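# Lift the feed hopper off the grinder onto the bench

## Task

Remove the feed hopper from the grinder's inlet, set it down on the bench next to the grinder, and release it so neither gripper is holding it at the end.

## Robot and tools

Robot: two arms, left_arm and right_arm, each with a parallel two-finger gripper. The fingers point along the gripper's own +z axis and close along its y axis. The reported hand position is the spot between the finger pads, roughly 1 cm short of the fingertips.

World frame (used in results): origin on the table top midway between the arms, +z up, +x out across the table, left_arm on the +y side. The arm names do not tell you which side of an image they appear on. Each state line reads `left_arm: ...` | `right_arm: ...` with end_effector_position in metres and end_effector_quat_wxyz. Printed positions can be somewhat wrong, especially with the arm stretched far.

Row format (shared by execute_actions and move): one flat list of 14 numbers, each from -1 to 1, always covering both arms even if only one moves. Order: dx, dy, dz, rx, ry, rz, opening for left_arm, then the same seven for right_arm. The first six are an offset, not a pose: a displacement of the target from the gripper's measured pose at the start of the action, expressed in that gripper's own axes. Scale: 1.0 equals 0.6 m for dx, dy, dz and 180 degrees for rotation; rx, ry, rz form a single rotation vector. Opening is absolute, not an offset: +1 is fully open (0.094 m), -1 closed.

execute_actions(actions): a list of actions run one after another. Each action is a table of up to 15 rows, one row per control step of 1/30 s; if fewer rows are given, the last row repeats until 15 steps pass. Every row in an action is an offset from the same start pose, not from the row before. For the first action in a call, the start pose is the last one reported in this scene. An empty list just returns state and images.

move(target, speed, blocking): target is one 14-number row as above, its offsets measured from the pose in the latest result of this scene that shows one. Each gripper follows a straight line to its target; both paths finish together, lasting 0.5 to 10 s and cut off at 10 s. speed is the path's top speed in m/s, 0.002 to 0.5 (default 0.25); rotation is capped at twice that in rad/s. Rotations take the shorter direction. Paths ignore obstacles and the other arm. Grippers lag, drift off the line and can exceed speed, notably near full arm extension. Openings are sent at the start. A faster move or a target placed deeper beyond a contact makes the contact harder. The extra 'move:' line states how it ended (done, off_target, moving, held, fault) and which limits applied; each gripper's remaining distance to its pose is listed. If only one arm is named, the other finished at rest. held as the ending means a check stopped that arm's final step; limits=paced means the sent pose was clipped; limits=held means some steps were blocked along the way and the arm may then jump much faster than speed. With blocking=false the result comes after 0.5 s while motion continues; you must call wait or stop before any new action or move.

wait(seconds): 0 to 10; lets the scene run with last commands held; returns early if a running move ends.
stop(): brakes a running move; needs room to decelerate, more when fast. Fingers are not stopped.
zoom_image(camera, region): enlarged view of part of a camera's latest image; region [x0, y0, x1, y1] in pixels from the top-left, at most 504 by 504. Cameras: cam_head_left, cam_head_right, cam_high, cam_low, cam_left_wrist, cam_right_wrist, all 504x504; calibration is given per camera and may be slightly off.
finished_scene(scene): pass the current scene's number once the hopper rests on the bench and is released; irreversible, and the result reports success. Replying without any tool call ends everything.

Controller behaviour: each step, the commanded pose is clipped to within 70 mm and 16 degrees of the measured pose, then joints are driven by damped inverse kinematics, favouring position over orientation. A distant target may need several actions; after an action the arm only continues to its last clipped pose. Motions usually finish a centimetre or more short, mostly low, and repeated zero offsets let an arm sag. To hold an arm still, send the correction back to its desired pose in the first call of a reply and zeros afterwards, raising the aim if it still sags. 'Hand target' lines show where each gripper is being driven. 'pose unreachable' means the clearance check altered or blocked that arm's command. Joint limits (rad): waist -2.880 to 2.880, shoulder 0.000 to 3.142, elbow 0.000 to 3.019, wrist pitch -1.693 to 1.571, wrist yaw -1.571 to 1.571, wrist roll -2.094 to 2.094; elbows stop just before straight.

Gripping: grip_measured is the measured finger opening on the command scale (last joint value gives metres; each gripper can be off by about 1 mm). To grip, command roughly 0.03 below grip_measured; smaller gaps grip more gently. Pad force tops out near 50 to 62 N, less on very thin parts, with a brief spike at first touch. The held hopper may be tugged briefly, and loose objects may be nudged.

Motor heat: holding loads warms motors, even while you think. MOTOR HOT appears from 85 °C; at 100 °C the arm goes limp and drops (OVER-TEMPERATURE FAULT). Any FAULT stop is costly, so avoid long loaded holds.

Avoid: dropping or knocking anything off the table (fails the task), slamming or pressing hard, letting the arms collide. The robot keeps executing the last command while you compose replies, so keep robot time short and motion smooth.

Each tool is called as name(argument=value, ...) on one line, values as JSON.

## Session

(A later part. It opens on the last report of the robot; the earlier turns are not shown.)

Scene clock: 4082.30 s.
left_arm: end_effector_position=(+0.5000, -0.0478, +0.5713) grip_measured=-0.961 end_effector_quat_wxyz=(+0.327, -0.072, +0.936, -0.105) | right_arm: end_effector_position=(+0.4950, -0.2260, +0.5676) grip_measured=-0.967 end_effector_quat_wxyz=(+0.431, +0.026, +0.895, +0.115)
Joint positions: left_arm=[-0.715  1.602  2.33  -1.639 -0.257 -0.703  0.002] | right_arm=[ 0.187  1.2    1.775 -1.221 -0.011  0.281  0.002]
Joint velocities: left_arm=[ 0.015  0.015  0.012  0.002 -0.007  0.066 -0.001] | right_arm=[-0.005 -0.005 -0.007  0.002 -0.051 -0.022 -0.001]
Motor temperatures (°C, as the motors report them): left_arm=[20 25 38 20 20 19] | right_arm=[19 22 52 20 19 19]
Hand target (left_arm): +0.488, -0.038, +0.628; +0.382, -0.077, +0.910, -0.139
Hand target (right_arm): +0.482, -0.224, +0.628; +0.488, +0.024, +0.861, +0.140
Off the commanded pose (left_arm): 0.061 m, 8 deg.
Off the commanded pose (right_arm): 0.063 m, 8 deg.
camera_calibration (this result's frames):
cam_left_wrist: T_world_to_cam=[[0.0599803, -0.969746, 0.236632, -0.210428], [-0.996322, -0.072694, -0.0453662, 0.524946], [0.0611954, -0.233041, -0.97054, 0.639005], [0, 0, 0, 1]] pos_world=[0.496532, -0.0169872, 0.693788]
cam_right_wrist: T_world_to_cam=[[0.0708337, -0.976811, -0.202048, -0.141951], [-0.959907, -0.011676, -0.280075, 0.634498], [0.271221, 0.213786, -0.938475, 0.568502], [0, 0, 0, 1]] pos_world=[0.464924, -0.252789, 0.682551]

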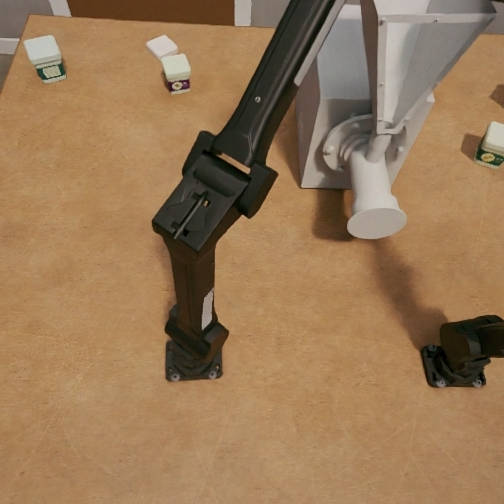

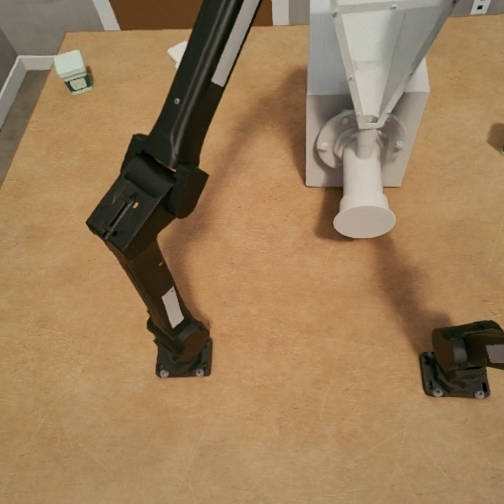

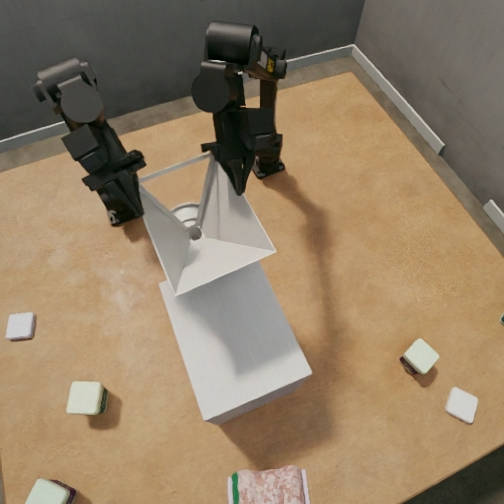

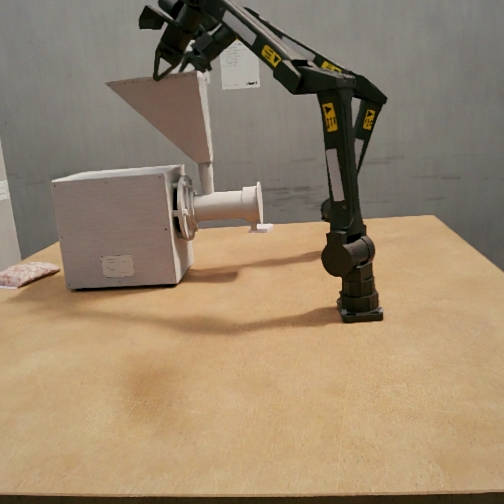

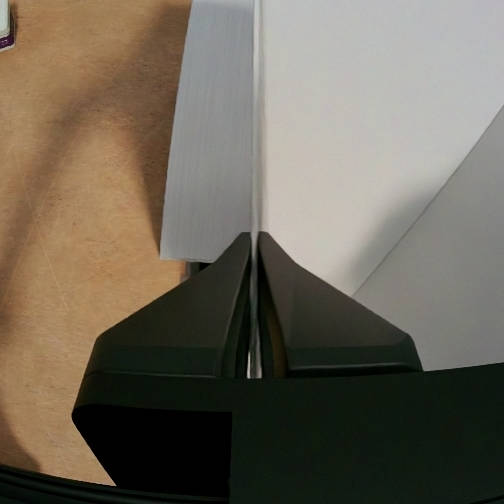

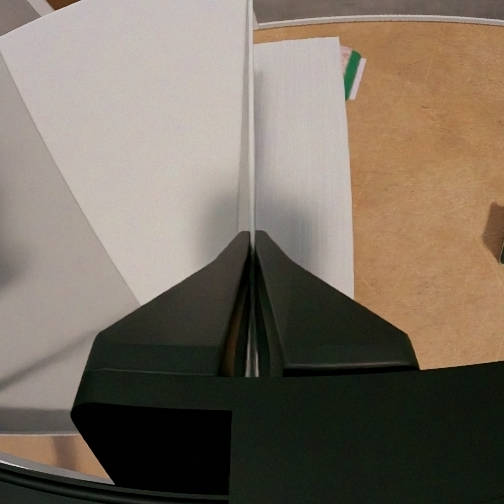

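execute_actions(actions=[[[-0.0552,-0.0094,-0.0846,0.0295,-0.0448,-0.0088,-0.98,-0.0760,0.0322,-0.0741,-0.0175,-0.0438,0.0067,-0.98]]])

execute_actions(actions=[[[-0.0552,-0.0094,-0.0846,0.0295,-0.0448,-0.0088,-0.98,-0.0760,0.0322,-0.0741,-0.0175,-0.0438,0.0067,-0.98]]])

zoom_image(camera="cam_low", region=[90, 50, 290, 250])

Scene clock: 4100.27 s.
left_arm: end_effector_position=(+0.5021, -0.0497, +0.5731) grip_measured=-0.961 end_effector_quat_wxyz=(+0.332, -0.069, +0.935, -0.108) | right_arm: end_effector_position=(+0.4955, -0.2274, +0.5685) grip_measured=-0.967 end_effector_quat_wxyz=(+0.432, +0.032, +0.894, +0.115)
Joint positions: left_arm=[-0.715  1.602  2.33  -1.625 -0.255 -0.695  0.002] | right_arm=[ 0.186  1.2    1.776 -1.219 -0.005  0.291  0.002]
Joint velocities: left_arm=[-0.005 -0.005 -0.017 -0.012 -0.037 -0.037 -0.001] | right_arm=[-0.005  0.005 -0.007 -0.007 -0.022 -0.037  0.   ]
Motor temperatures (°C, as the motors report them): left_arm=[20 25 39 20 21 19] | right_arm=[19 22 53 20 19 19]
Hand target (left_arm): +0.490, -0.037, +0.629; +0.392, -0.077, +0.905, -0.148
Hand target (right_arm): +0.482, -0.224, +0.630; +0.491, +0.030, +0.859, +0.142
Off the commanded pose (left_arm): 0.060 m, 9 deg.
Off the commanded pose (right_arm): 0.066 m, 8 deg.
camera_calibration (this result's frames):
cam_left_wrist: T_world_to_cam=[[0.0510654, -0.969067, 0.241457, -0.21105], [-0.996207, -0.066484, -0.0561416, 0.53341], [0.0704581, -0.237674, -0.968786, 0.634291], [0, 0, 0, 1]] pos_world=[0.497473, -0.0183039, 0.695398]
cam_right_wrist: T_world_to_cam=[[0.0600343, -0.976498, -0.206994, -0.13492], [-0.959546, 0.000690187, -0.281552, 0.638658], [0.275078, 0.215523, -0.936953, 0.56712], [0, 0, 0, 1]] pos_world=[0.464919, -0.254417, 0.683253]

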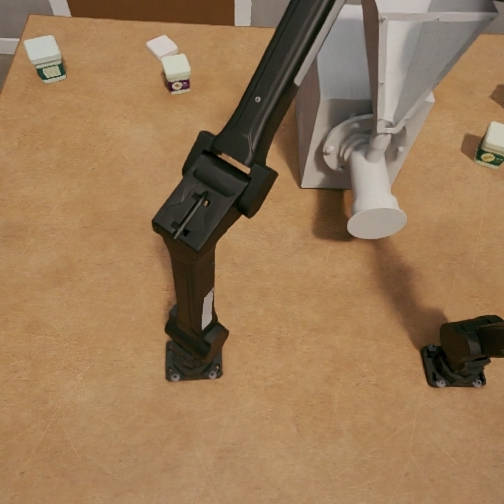

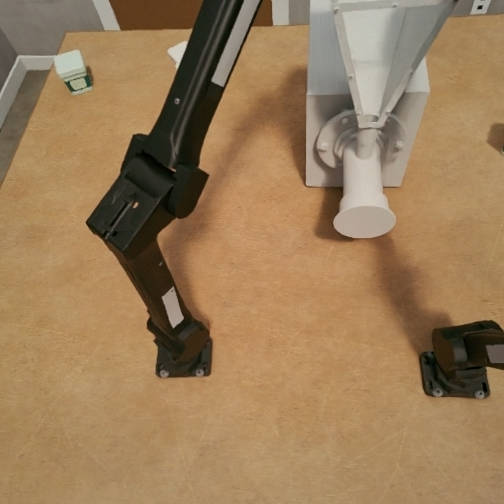

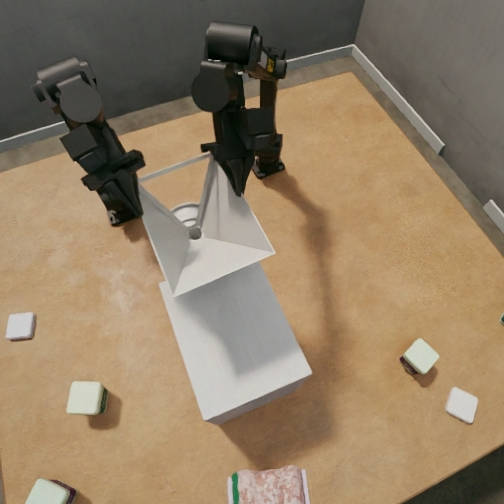

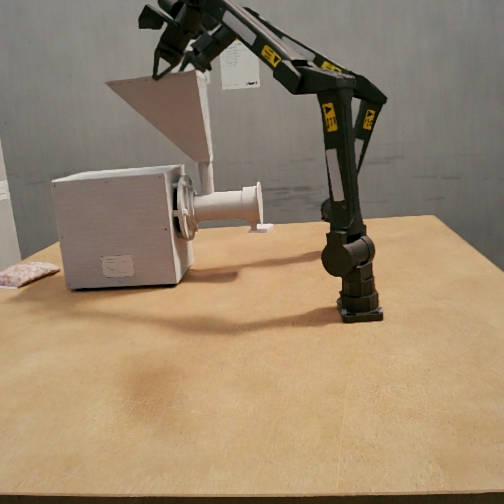

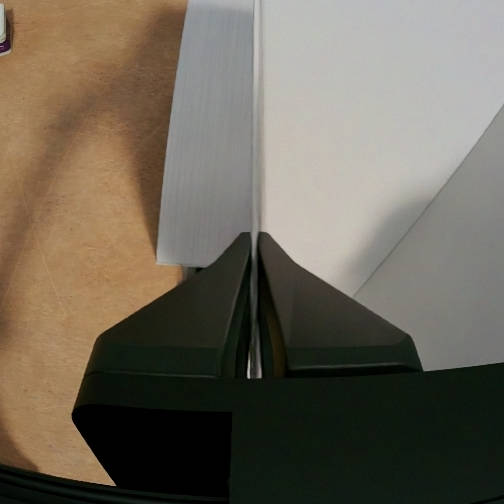

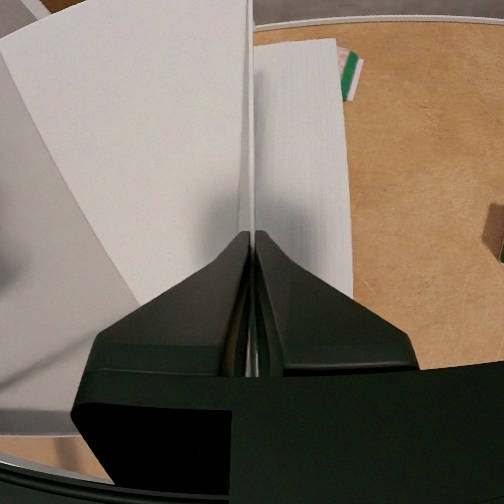

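Scene clock: 4100.77 s.
left_arm: end_effector_position=(+0.5046, -0.0516, +0.5736) grip_measured=-0.961 end_effector_quat_wxyz=(+0.337, -0.065, +0.933, -0.111) | right_arm: end_effector_position=(+0.4959, -0.2290, +0.5685) grip_measured=-0.967 end_effector_quat_wxyz=(+0.433, +0.038, +0.894, +0.113)
Joint positions: left_arm=[-0.715  1.601  2.325 -1.609 -0.255 -0.686  0.002] | right_arm=[ 0.185  1.2    1.776 -1.219  0.002  0.3    0.002]
Joint velocities: left_arm=[-0.015 -0.005  0.007 -0.017 -0.007  0.022  0.001] | right_arm=[-0.005  0.005  0.002 -0.017  0.007 -0.022 -0.   ]
Motor temperatures (°C, as the motors report them): left_arm=[20 25 39 20 21 19] | right_arm=[19 22 53 20 19 19]
Hand target (left_arm): +0.491, -0.038, +0.631; +0.397, -0.074, +0.902, -0.152
Hand target (right_arm): +0.482, -0.226, +0.631; +0.492, +0.036, +0.858, +0.141
Off the commanded pose (left_arm): 0.061 m, 9 deg.
Off the commanded pose (right_arm): 0.067 m, 9 deg.
camera_calibration (this result's frames):
cam_left_wrist: T_world_to_cam=[[0.041173, -0.969065, 0.243346, -0.209288], [-0.995986, -0.0591813, -0.0671591, 0.542396], [0.0794831, -0.239604, -0.967612, 0.628889], [0, 0, 0, 1]] pos_world=[0.49885, -0.0200293, 0.695876]
cam_right_wrist: T_world_to_cam=[[0.0476013, -0.976555, -0.209939, -0.128704], [-0.959645, 0.0136076, -0.280886, 0.641633], [0.277157, 0.214837, -0.936498, 0.565924], [0, 0, 0, 1]] pos_world=[0.465016, -0.255999, 0.683192]

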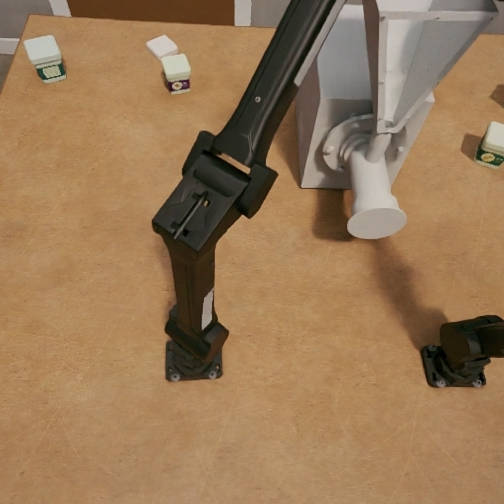

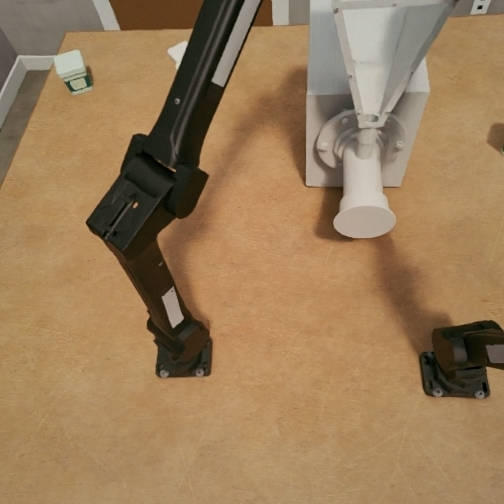

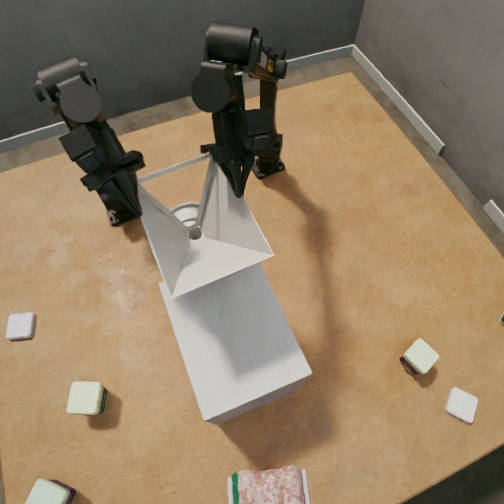

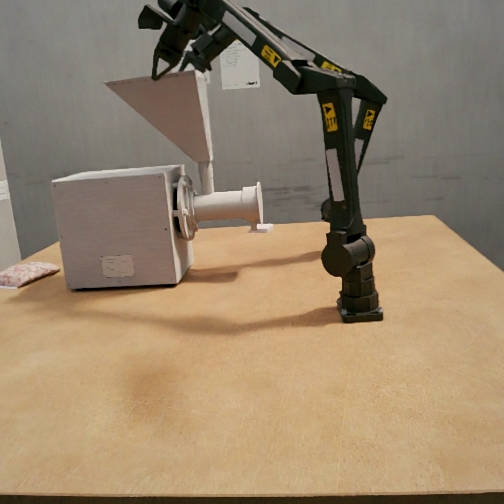

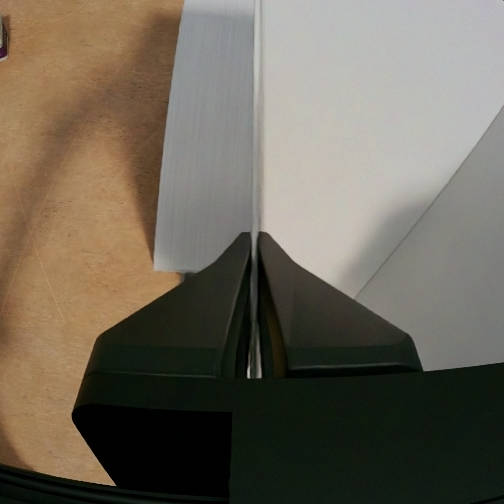

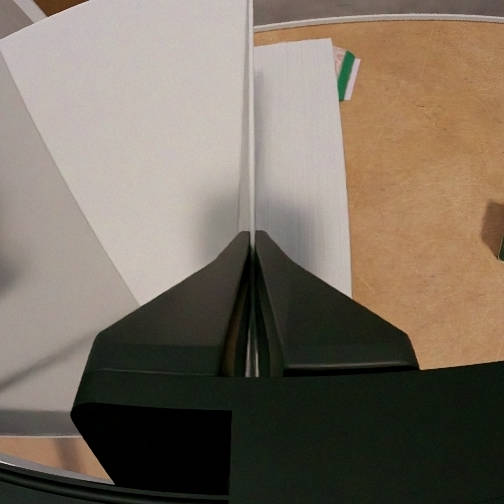

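Region (90, 50, 290, 250) of cam_low's 504x504 image, scaled by 2.520, with more detail than that image has.

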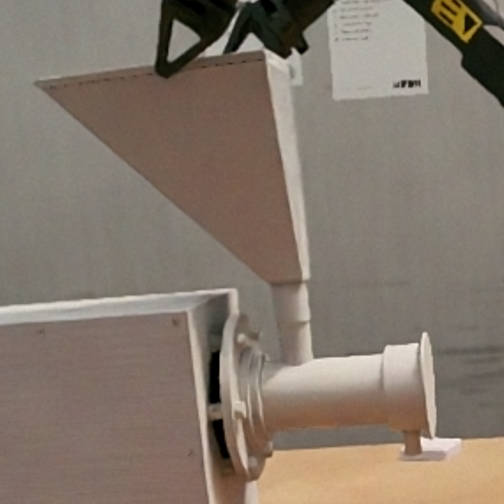

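execute_actions(actions=[[[-0.0549,0.0009,-0.0838,0.0295,-0.0448,-0.0088,-0.98,-0.0738,0.0411,-0.0737,-0.0100,-0.0438,0.0000,-0.98]]])

execute_actions(actions=[[[-0.0549,0.0009,-0.0838,0.0295,-0.0448,-0.0088,-0.98,-0.0738,0.0411,-0.0737,-0.0100,-0.0438,0.0000,-0.98]]])

zoom_image(camera="cam_low", region=[90, 50, 290, 250])

Scene clock: 4111.03 s.
left_arm: end_effector_position=(+0.5068, -0.0531, +0.5745) grip_measured=-0.962 end_effector_quat_wxyz=(+0.346, -0.061, +0.929, -0.118) | right_arm: end_effector_position=(+0.4960, -0.2301, +0.5700) grip_measured=-0.967 end_effector_quat_wxyz=(+0.438, +0.042, +0.893, +0.097)
Joint positions: left_arm=[-0.714  1.584  2.292 -1.565 -0.251 -0.674  0.002] | right_arm=[ 0.2    1.2    1.779 -1.219  0.048  0.302  0.002]
Joint velocities: left_arm=[-0.005 -0.005 -0.007 -0.007  0.051 -0.037 -0.   ] | right_arm=[-0.005 -0.015 -0.012 -0.007 -0.095 -0.051  0.   ]
Motor temperatures (°C, as the motors report them): left_arm=[20 25 37 20 21 19] | right_arm=[19 22 54 20 19 19]
Hand target (left_arm): +0.494, -0.035, +0.629; +0.402, -0.070, +0.900, -0.154
Hand target (right_arm): +0.482, -0.222, +0.632; +0.494, +0.039, +0.860, +0.124
Off the commanded pose (left_arm): 0.060 m, 8 deg.
Off the commanded pose (right_arm): 0.066 m, 8 deg.
camera_calibration (this result's frames):
cam_left_wrist: T_world_to_cam=[[0.0260289, -0.966598, 0.254971, -0.209844], [-0.994802, -0.0501637, -0.088616, 0.5567], [0.0984464, -0.251339, -0.962879, 0.616308], [0, 0, 0, 1]] pos_world=[0.498595, -0.0200061, 0.696267]
cam_right_wrist: T_world_to_cam=[[0.0271869, -0.98234, -0.185121, -0.134775], [-0.956762, 0.0280792, -0.289512, 0.64902], [0.289598, 0.184987, -0.939102, 0.555987], [0, 0, 0, 1]] pos_world=[0.463609, -0.25347, 0.685079]

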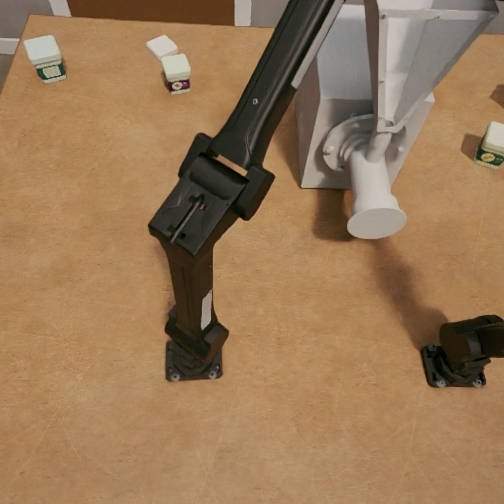

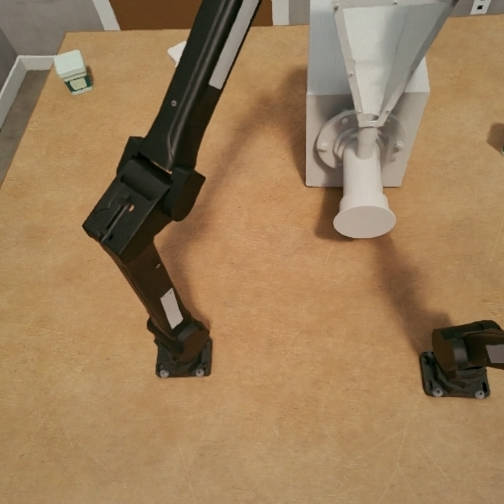

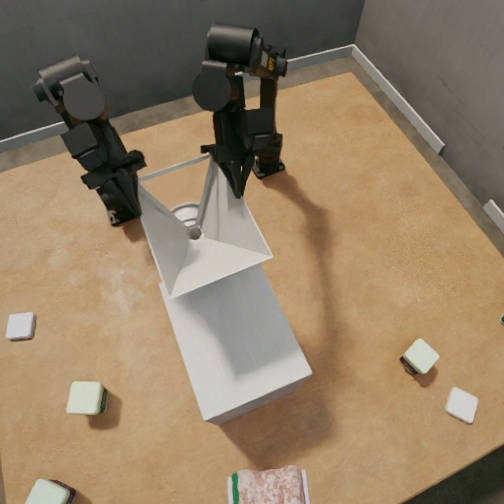

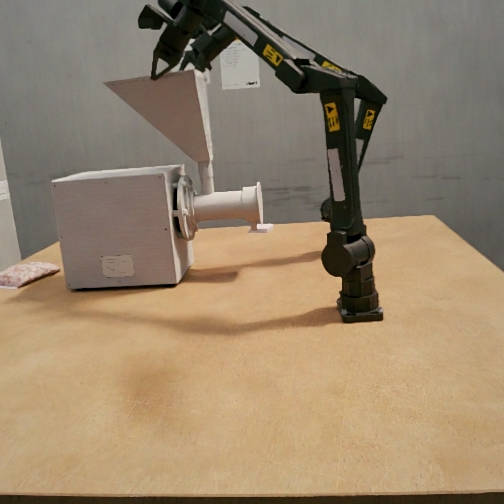

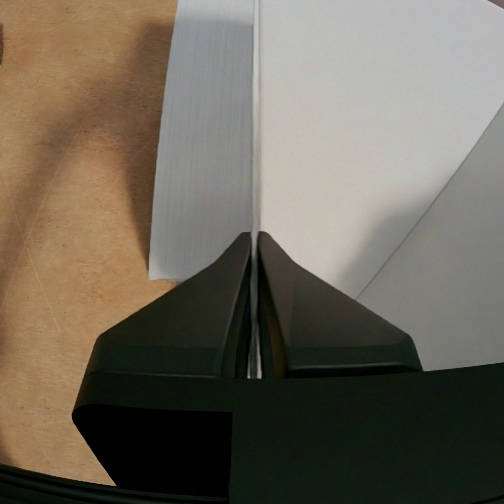

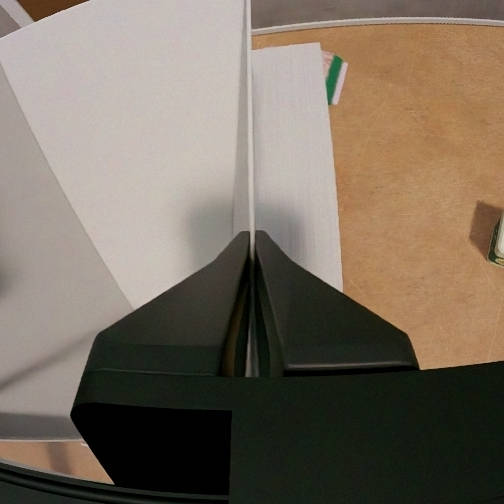

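Scene clock: 4111.53 s.
left_arm: end_effector_position=(+0.5084, -0.0519, +0.5751) grip_measured=-0.962 end_effector_quat_wxyz=(+0.356, -0.058, +0.924, -0.125) | right_arm: end_effector_position=(+0.4951, -0.2282, +0.5724) grip_measured=-0.967 end_effector_quat_wxyz=(+0.444, +0.043, +0.891, +0.082)
Joint positions: left_arm=[-0.709  1.561  2.249 -1.519 -0.247 -0.662  0.002] | right_arm=[ 0.222  1.2    1.783 -1.219  0.097  0.302  0.002]
Joint velocities: left_arm=[-0.005  0.005  0.007  0.012  0.037  0.037  0.001] | right_arm=[-0.005  0.005 -0.002 -0.007  0.051 -0.066 -0.001]
Motor temperatures (°C, as the motors report them): left_arm=[20 25 37 20 21 19] | right_arm=[19 22 54 20 19 19]
Hand target (left_arm): +0.495, -0.036, +0.629; +0.410, -0.066, +0.895, -0.161
Hand target (right_arm): +0.482, -0.221, +0.633; +0.499, +0.042, +0.859, +0.108
Off the commanded pose (left_arm): 0.060 m, 8 deg.
Off the commanded pose (right_arm): 0.065 m, 8 deg.
camera_calibration (this result's frames):
cam_left_wrist: T_world_to_cam=[[0.0134002, -0.963891, 0.265959, -0.208703], [-0.992796, -0.0444975, -0.111246, 0.570688], [0.119064, -0.262553, -0.957544, 0.602821], [0, 0, 0, 1]] pos_world=[0.497599, -0.0175008, 0.696221]
cam_right_wrist: T_world_to_cam=[[0.0120528, -0.987356, -0.158057, -0.14164], [-0.953051, 0.0364868, -0.300604, 0.6552], [0.30257, 0.154259, -0.940561, 0.545499], [0, 0, 0, 1]] pos_world=[0.461095, -0.247904, 0.687643]

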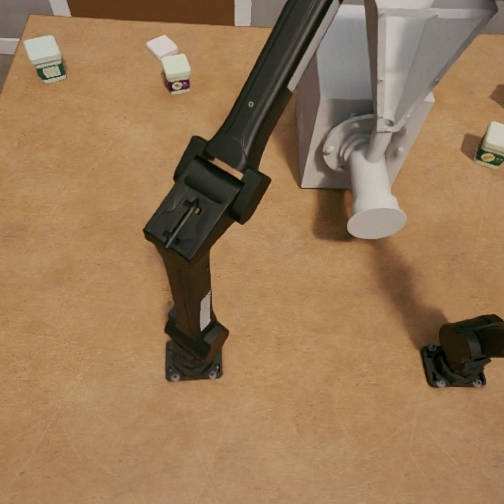

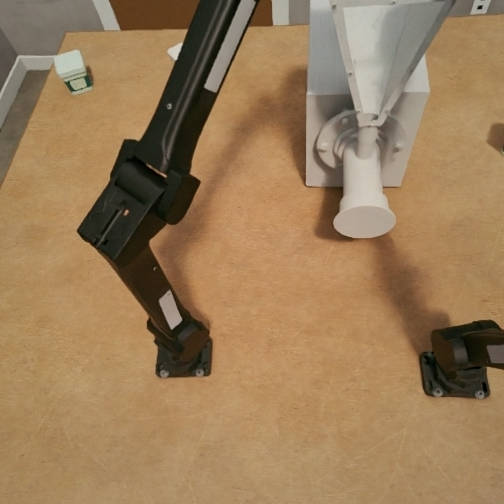

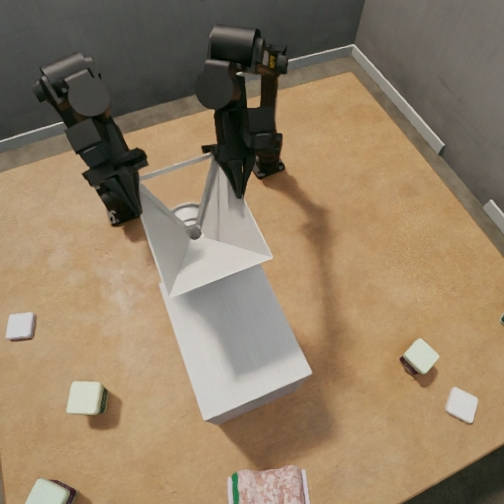

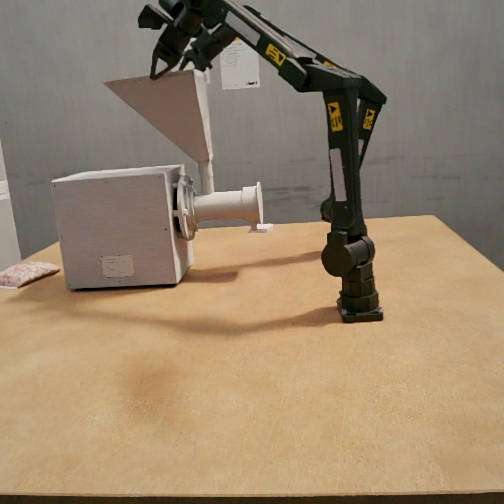

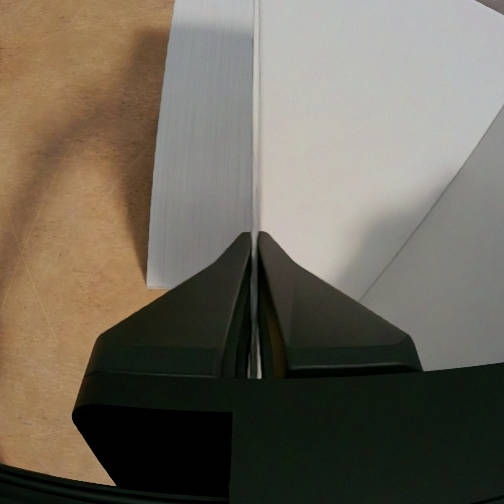

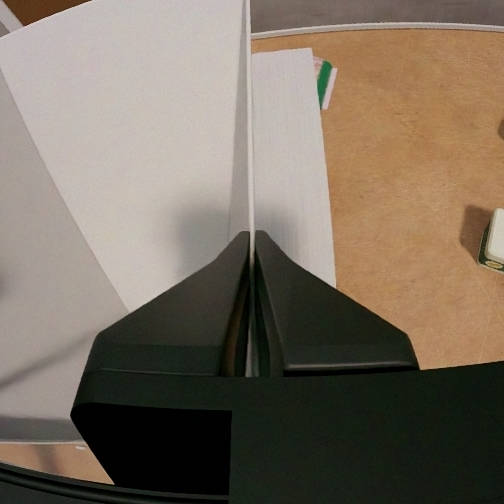

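Region (90, 50, 290, 250) of cam_low's 504x504 image, scaled by 2.520, with more detail than that image has.

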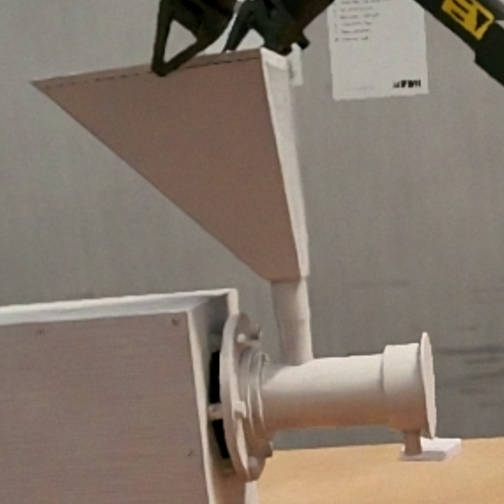

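execute_actions(actions=[[[-0.0483,0.0042,-0.0932,-0.0048,-0.0426,-0.0329,-0.98,-0.0842,0.0387,-0.0565,-0.0520,-0.0295,-0.0047,-0.98]]])

zoom_image(camera="cam_low", region=[90, 50, 290, 250])

Scene clock: 4140.33 s.
left_arm: end_effector_position=(+0.5024, -0.0409, +0.5735) grip_measured=-0.961 end_effector_quat_wxyz=(+0.362, -0.103, +0.922, -0.095) | right_arm: end_effector_position=(+0.5065, -0.2201, +0.5723) grip_measured=-0.967 end_effector_quat_wxyz=(+0.431, +0.012, +0.893, +0.130)
Joint positions: left_arm=[-0.729  1.558  2.251 -1.564 -0.343 -0.748  0.002] | right_arm=[ 0.177  1.231  1.808 -1.215 -0.058  0.263  0.002]
Joint velocities: left_arm=[-0.015 -0.024  0.002 -0.007 -0.095 -0.037 -0.   ] | right_arm=[ 0.005  0.005 -0.002 -0.012  0.11  -0.066 -0.   ]
Motor temperatures (°C, as the motors report them): left_arm=[20 26 35 20 20 19] | right_arm=[19 22 55 20 19 19]
Hand target (left_arm): +0.488, -0.030, +0.630; +0.409, -0.117, +0.895, -0.134
Hand target (right_arm): +0.493, -0.219, +0.633; +0.488, +0.004, +0.860, +0.149
Off the commanded pose (left_arm): 0.061 m, 8 deg.
Off the commanded pose (right_arm): 0.065 m, 8 deg.
camera_calibration (this result's frames):
cam_left_wrist: T_world_to_cam=[[0.115706, -0.963257, 0.242381, -0.23546], [-0.982951, -0.146146, -0.111571, 0.55613], [0.142895, -0.225339, -0.963745, 0.598016], [0, 0, 0, 1]] pos_world=[0.48844, -0.0107758, 0.695453]
cam_right_wrist: T_world_to_cam=[[0.109209, -0.970102, -0.216738, -0.145562], [-0.957202, -0.0438406, -0.286083, 0.641845], [0.268027, 0.238704, -0.933371, 0.572696], [0, 0, 0, 1]] pos_world=[0.476774, -0.249776, 0.68661]

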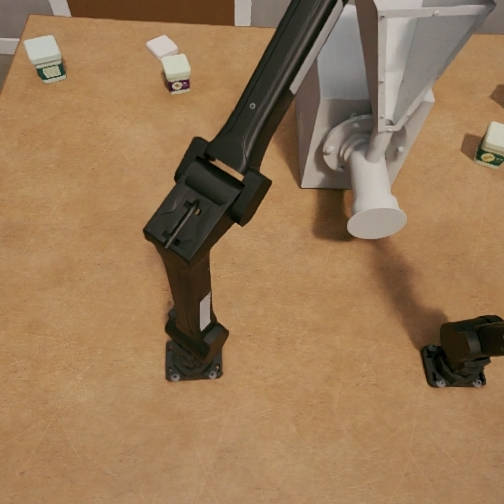

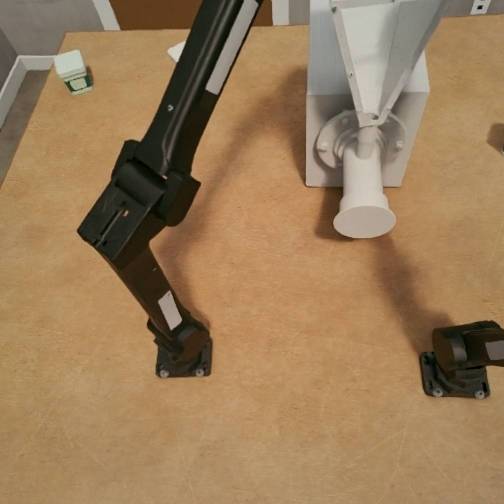

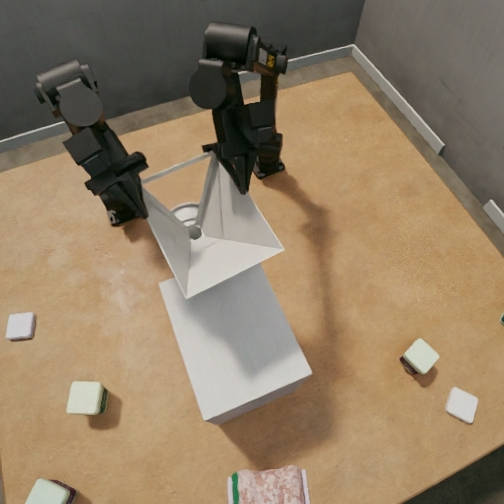

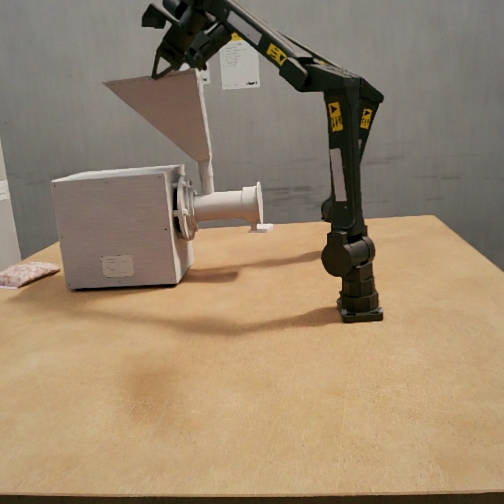

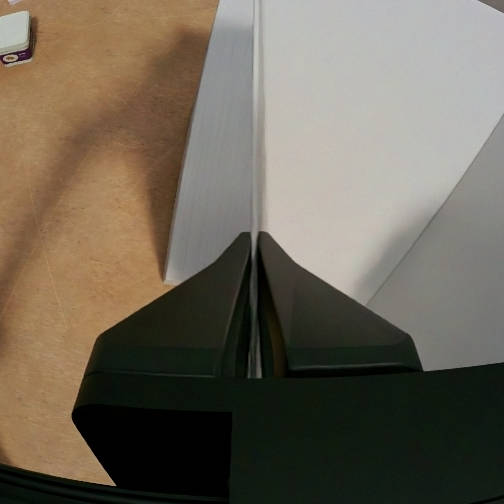

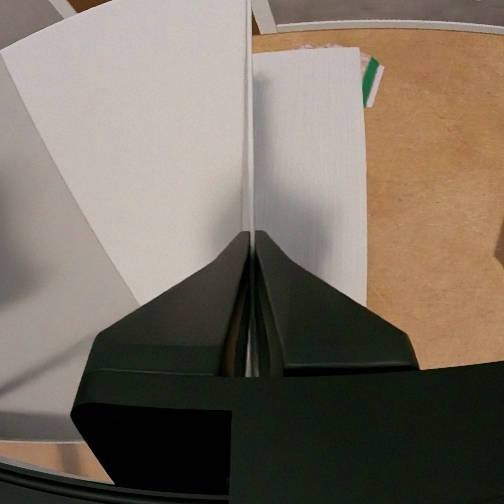

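Region (90, 50, 290, 250) of cam_low's 504x504 image, scaled by 2.520, with more detail than that image has.

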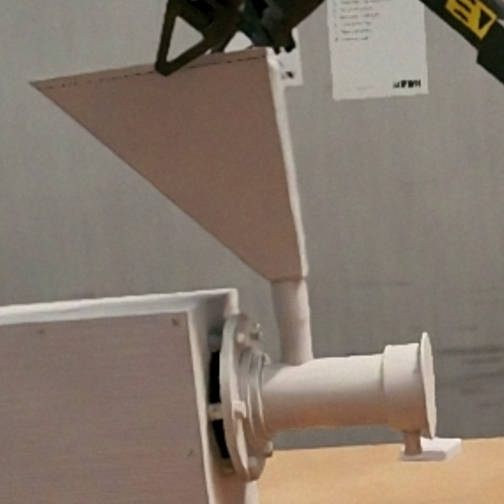

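execute_actions(actions=[[[-0.0524,-0.0013,-0.0915,0.0184,-0.0257,-0.0076,-0.98,-0.0617,0.0290,-0.0853,-0.0092,-0.0369,-0.0032,-0.98]]])

execute_actions(actions=[[[-0.0524,-0.0013,-0.0915,0.0184,-0.0257,-0.0076,-0.98,-0.0617,0.0290,-0.0853,-0.0092,-0.0369,-0.0032,-0.98]]])

zoom_image(camera="cam_low", region=[90, 50, 290, 250])

Scene clock: 4165.50 s.
left_arm: end_effector_position=(+0.5000, -0.0405, +0.5740) grip_measured=-0.961 end_effector_quat_wxyz=(+0.354, -0.101, +0.925, -0.091) | right_arm: end_effector_position=(+0.5050, -0.2207, +0.5717) grip_measured=-0.967 end_effector_quat_wxyz=(+0.429, +0.012, +0.894, +0.126)
Joint positions: left_arm=[-0.73   1.571  2.278 -1.597 -0.339 -0.748  0.002] | right_arm=[ 0.18   1.231  1.81  -1.224 -0.048  0.262  0.002]
Joint velocities: left_arm=[ 0.005 -0.015  0.012 -0.017  0.022 -0.022 -0.   ] | right_arm=[-0.005  0.005 -0.012 -0.002 -0.022  0.051  0.001]
Motor temperatures (°C, as the motors report them): left_arm=[20 25 38 20 21 19] | right_arm=[19 22 56 20 19 19]
Hand target (left_arm): +0.483, -0.025, +0.630; +0.401, -0.107, +0.902, -0.123
Hand target (right_arm): +0.484, -0.221, +0.632; +0.483, +0.008, +0.864, +0.140
Off the commanded pose (left_arm): 0.062 m, 7 deg.
Off the commanded pose (right_arm): 0.066 m, 7 deg.
camera_calibration (this result's frames):
cam_left_wrist: T_world_to_cam=[[0.11666, -0.965644, 0.23221, -0.229659], [-0.985158, -0.142153, -0.0962101, 0.546414], [0.125914, -0.21754, -0.967896, 0.610137], [0, 0, 0, 1]] pos_world=[0.488271, -0.0113658, 0.696449]
cam_right_wrist: T_world_to_cam=[[0.10408, -0.972264, -0.209452, -0.148136], [-0.95876, -0.0420811, -0.281085, 0.638578], [0.264475, 0.23007, -0.936547, 0.574343], [0, 0, 0, 1]] pos_world=[0.475762, -0.249294, 0.686366]

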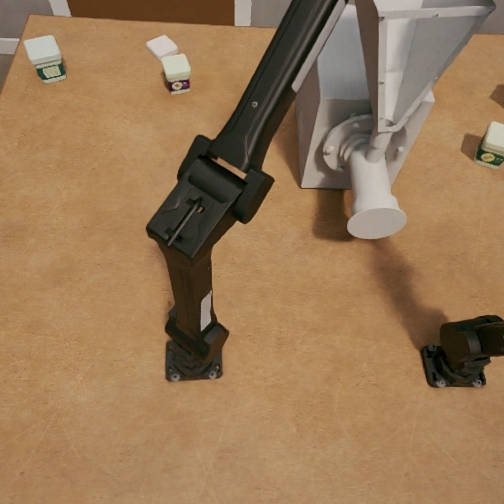

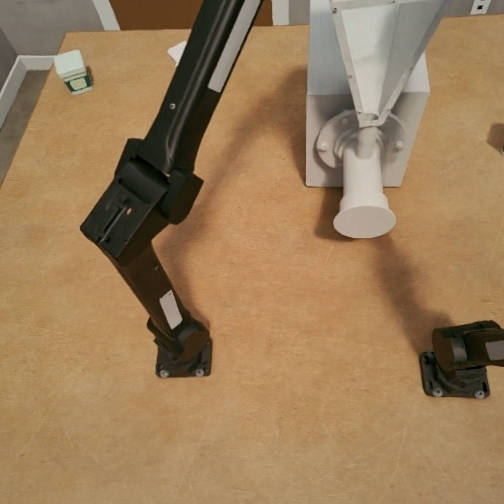

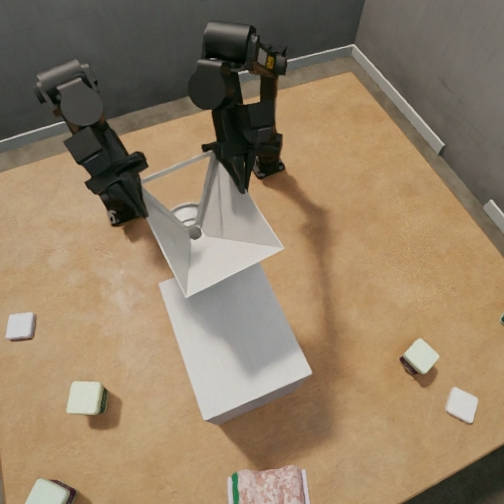

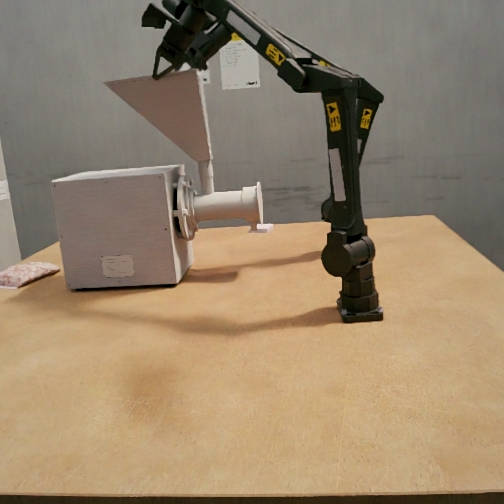

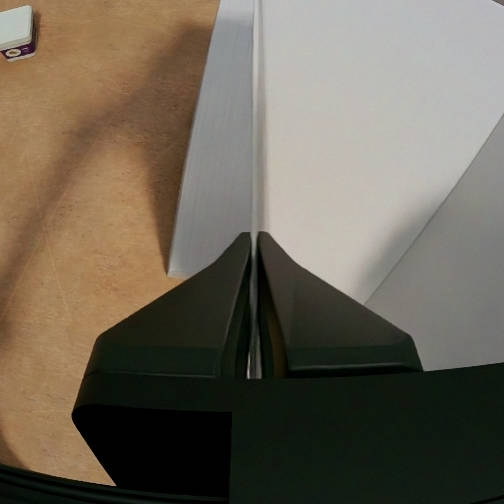

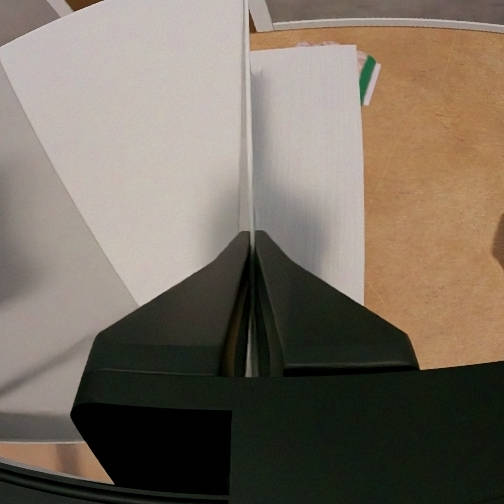

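Scene clock: 4166.00 s.
left_arm: end_effector_position=(+0.5001, -0.0416, +0.5747) grip_measured=-0.961 end_effector_quat_wxyz=(+0.347, -0.099, +0.929, -0.086) | right_arm: end_effector_position=(+0.5042, -0.2217, +0.5722) grip_measured=-0.967 end_effector_quat_wxyz=(+0.430, +0.013, +0.895, +0.120)
Joint positions: left_arm=[-0.73   1.594  2.32  -1.634 -0.335 -0.748  0.002] | right_arm=[ 0.183  1.231  1.814 -1.23  -0.034  0.261  0.002]
Joint velocities: left_arm=[ 0.005  0.005 -0.007  0.012  0.022 -0.051  0.   ] | right_arm=[ 0.005 -0.015 -0.012  0.007  0.051  0.051  0.   ]
Motor temperatures (°C, as the motors report them): left_arm=[20 25 38 20 21 19] | right_arm=[19 22 56 20 19 19]
Hand target (left_arm): +0.482, -0.026, +0.630; +0.393, -0.105, +0.906, -0.118
Hand target (right_arm): +0.483, -0.221, +0.631; +0.481, +0.009, +0.866, +0.135
Off the commanded pose (left_arm): 0.063 m, 7 deg.
Off the commanded pose (right_arm): 0.065 m, 7 deg.
camera_calibration (this result's frames):
cam_left_wrist: T_world_to_cam=[[0.117776, -0.968005, 0.221574, -0.225448], [-0.987022, -0.138639, -0.0810394, 0.538781], [0.109165, -0.209153, -0.97177, 0.621516], [0, 0, 0, 1]] pos_world=[0.490493, -0.0135469, 0.697587]
cam_right_wrist: T_world_to_cam=[[0.0974388, -0.974903, -0.200173, -0.151504], [-0.959196, -0.0383508, -0.28013, 0.638356], [0.265423, 0.219301, -0.93886, 0.573751], [0, 0, 0, 1]] pos_world=[0.474784, -0.249044, 0.687168]

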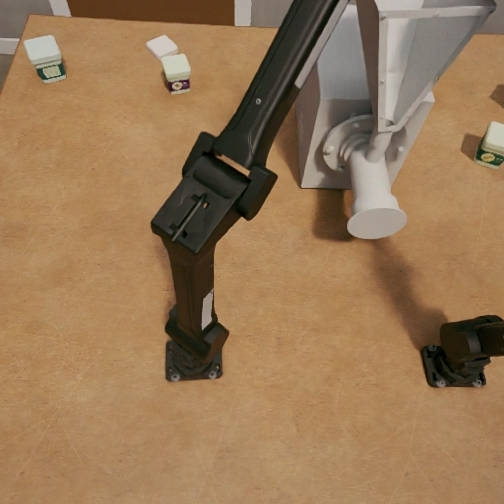

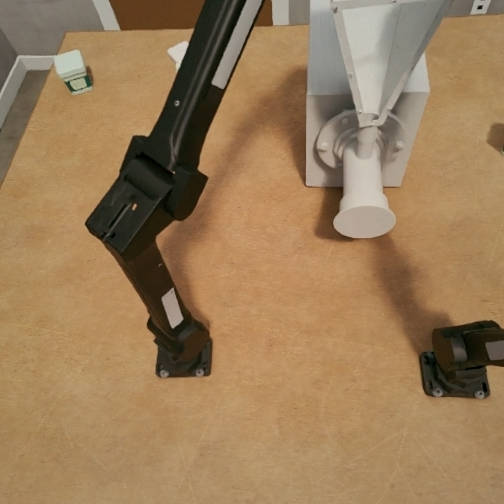

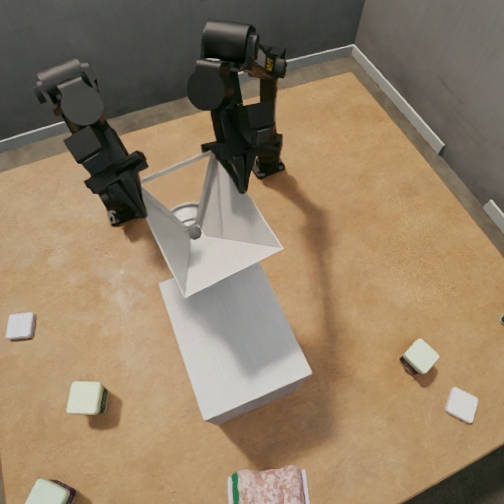

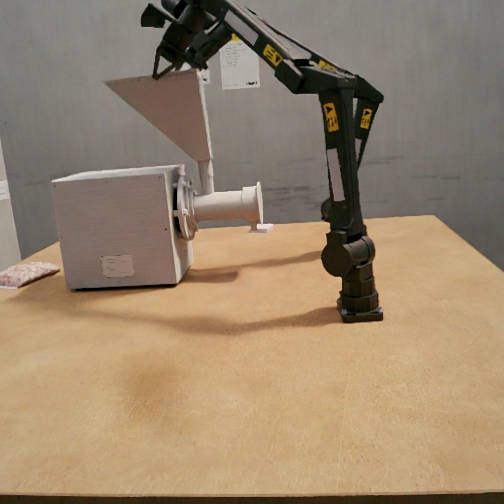

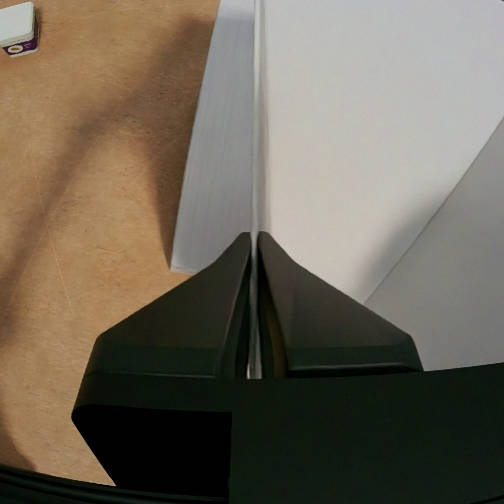

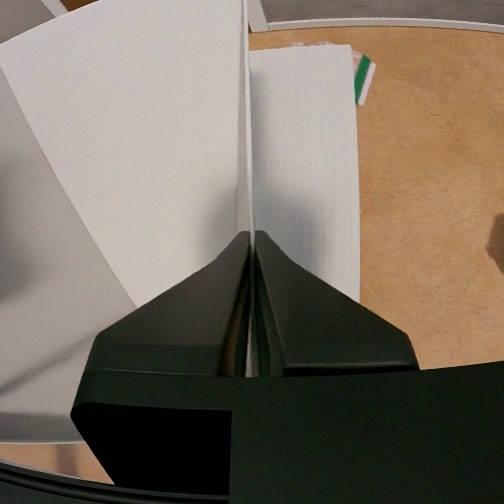

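Region (90, 50, 290, 250) of cam_low's 504x504 image, scaled by 2.520, with more detail than that image has.

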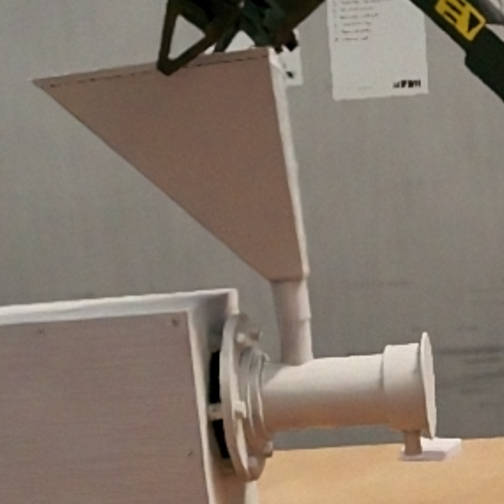

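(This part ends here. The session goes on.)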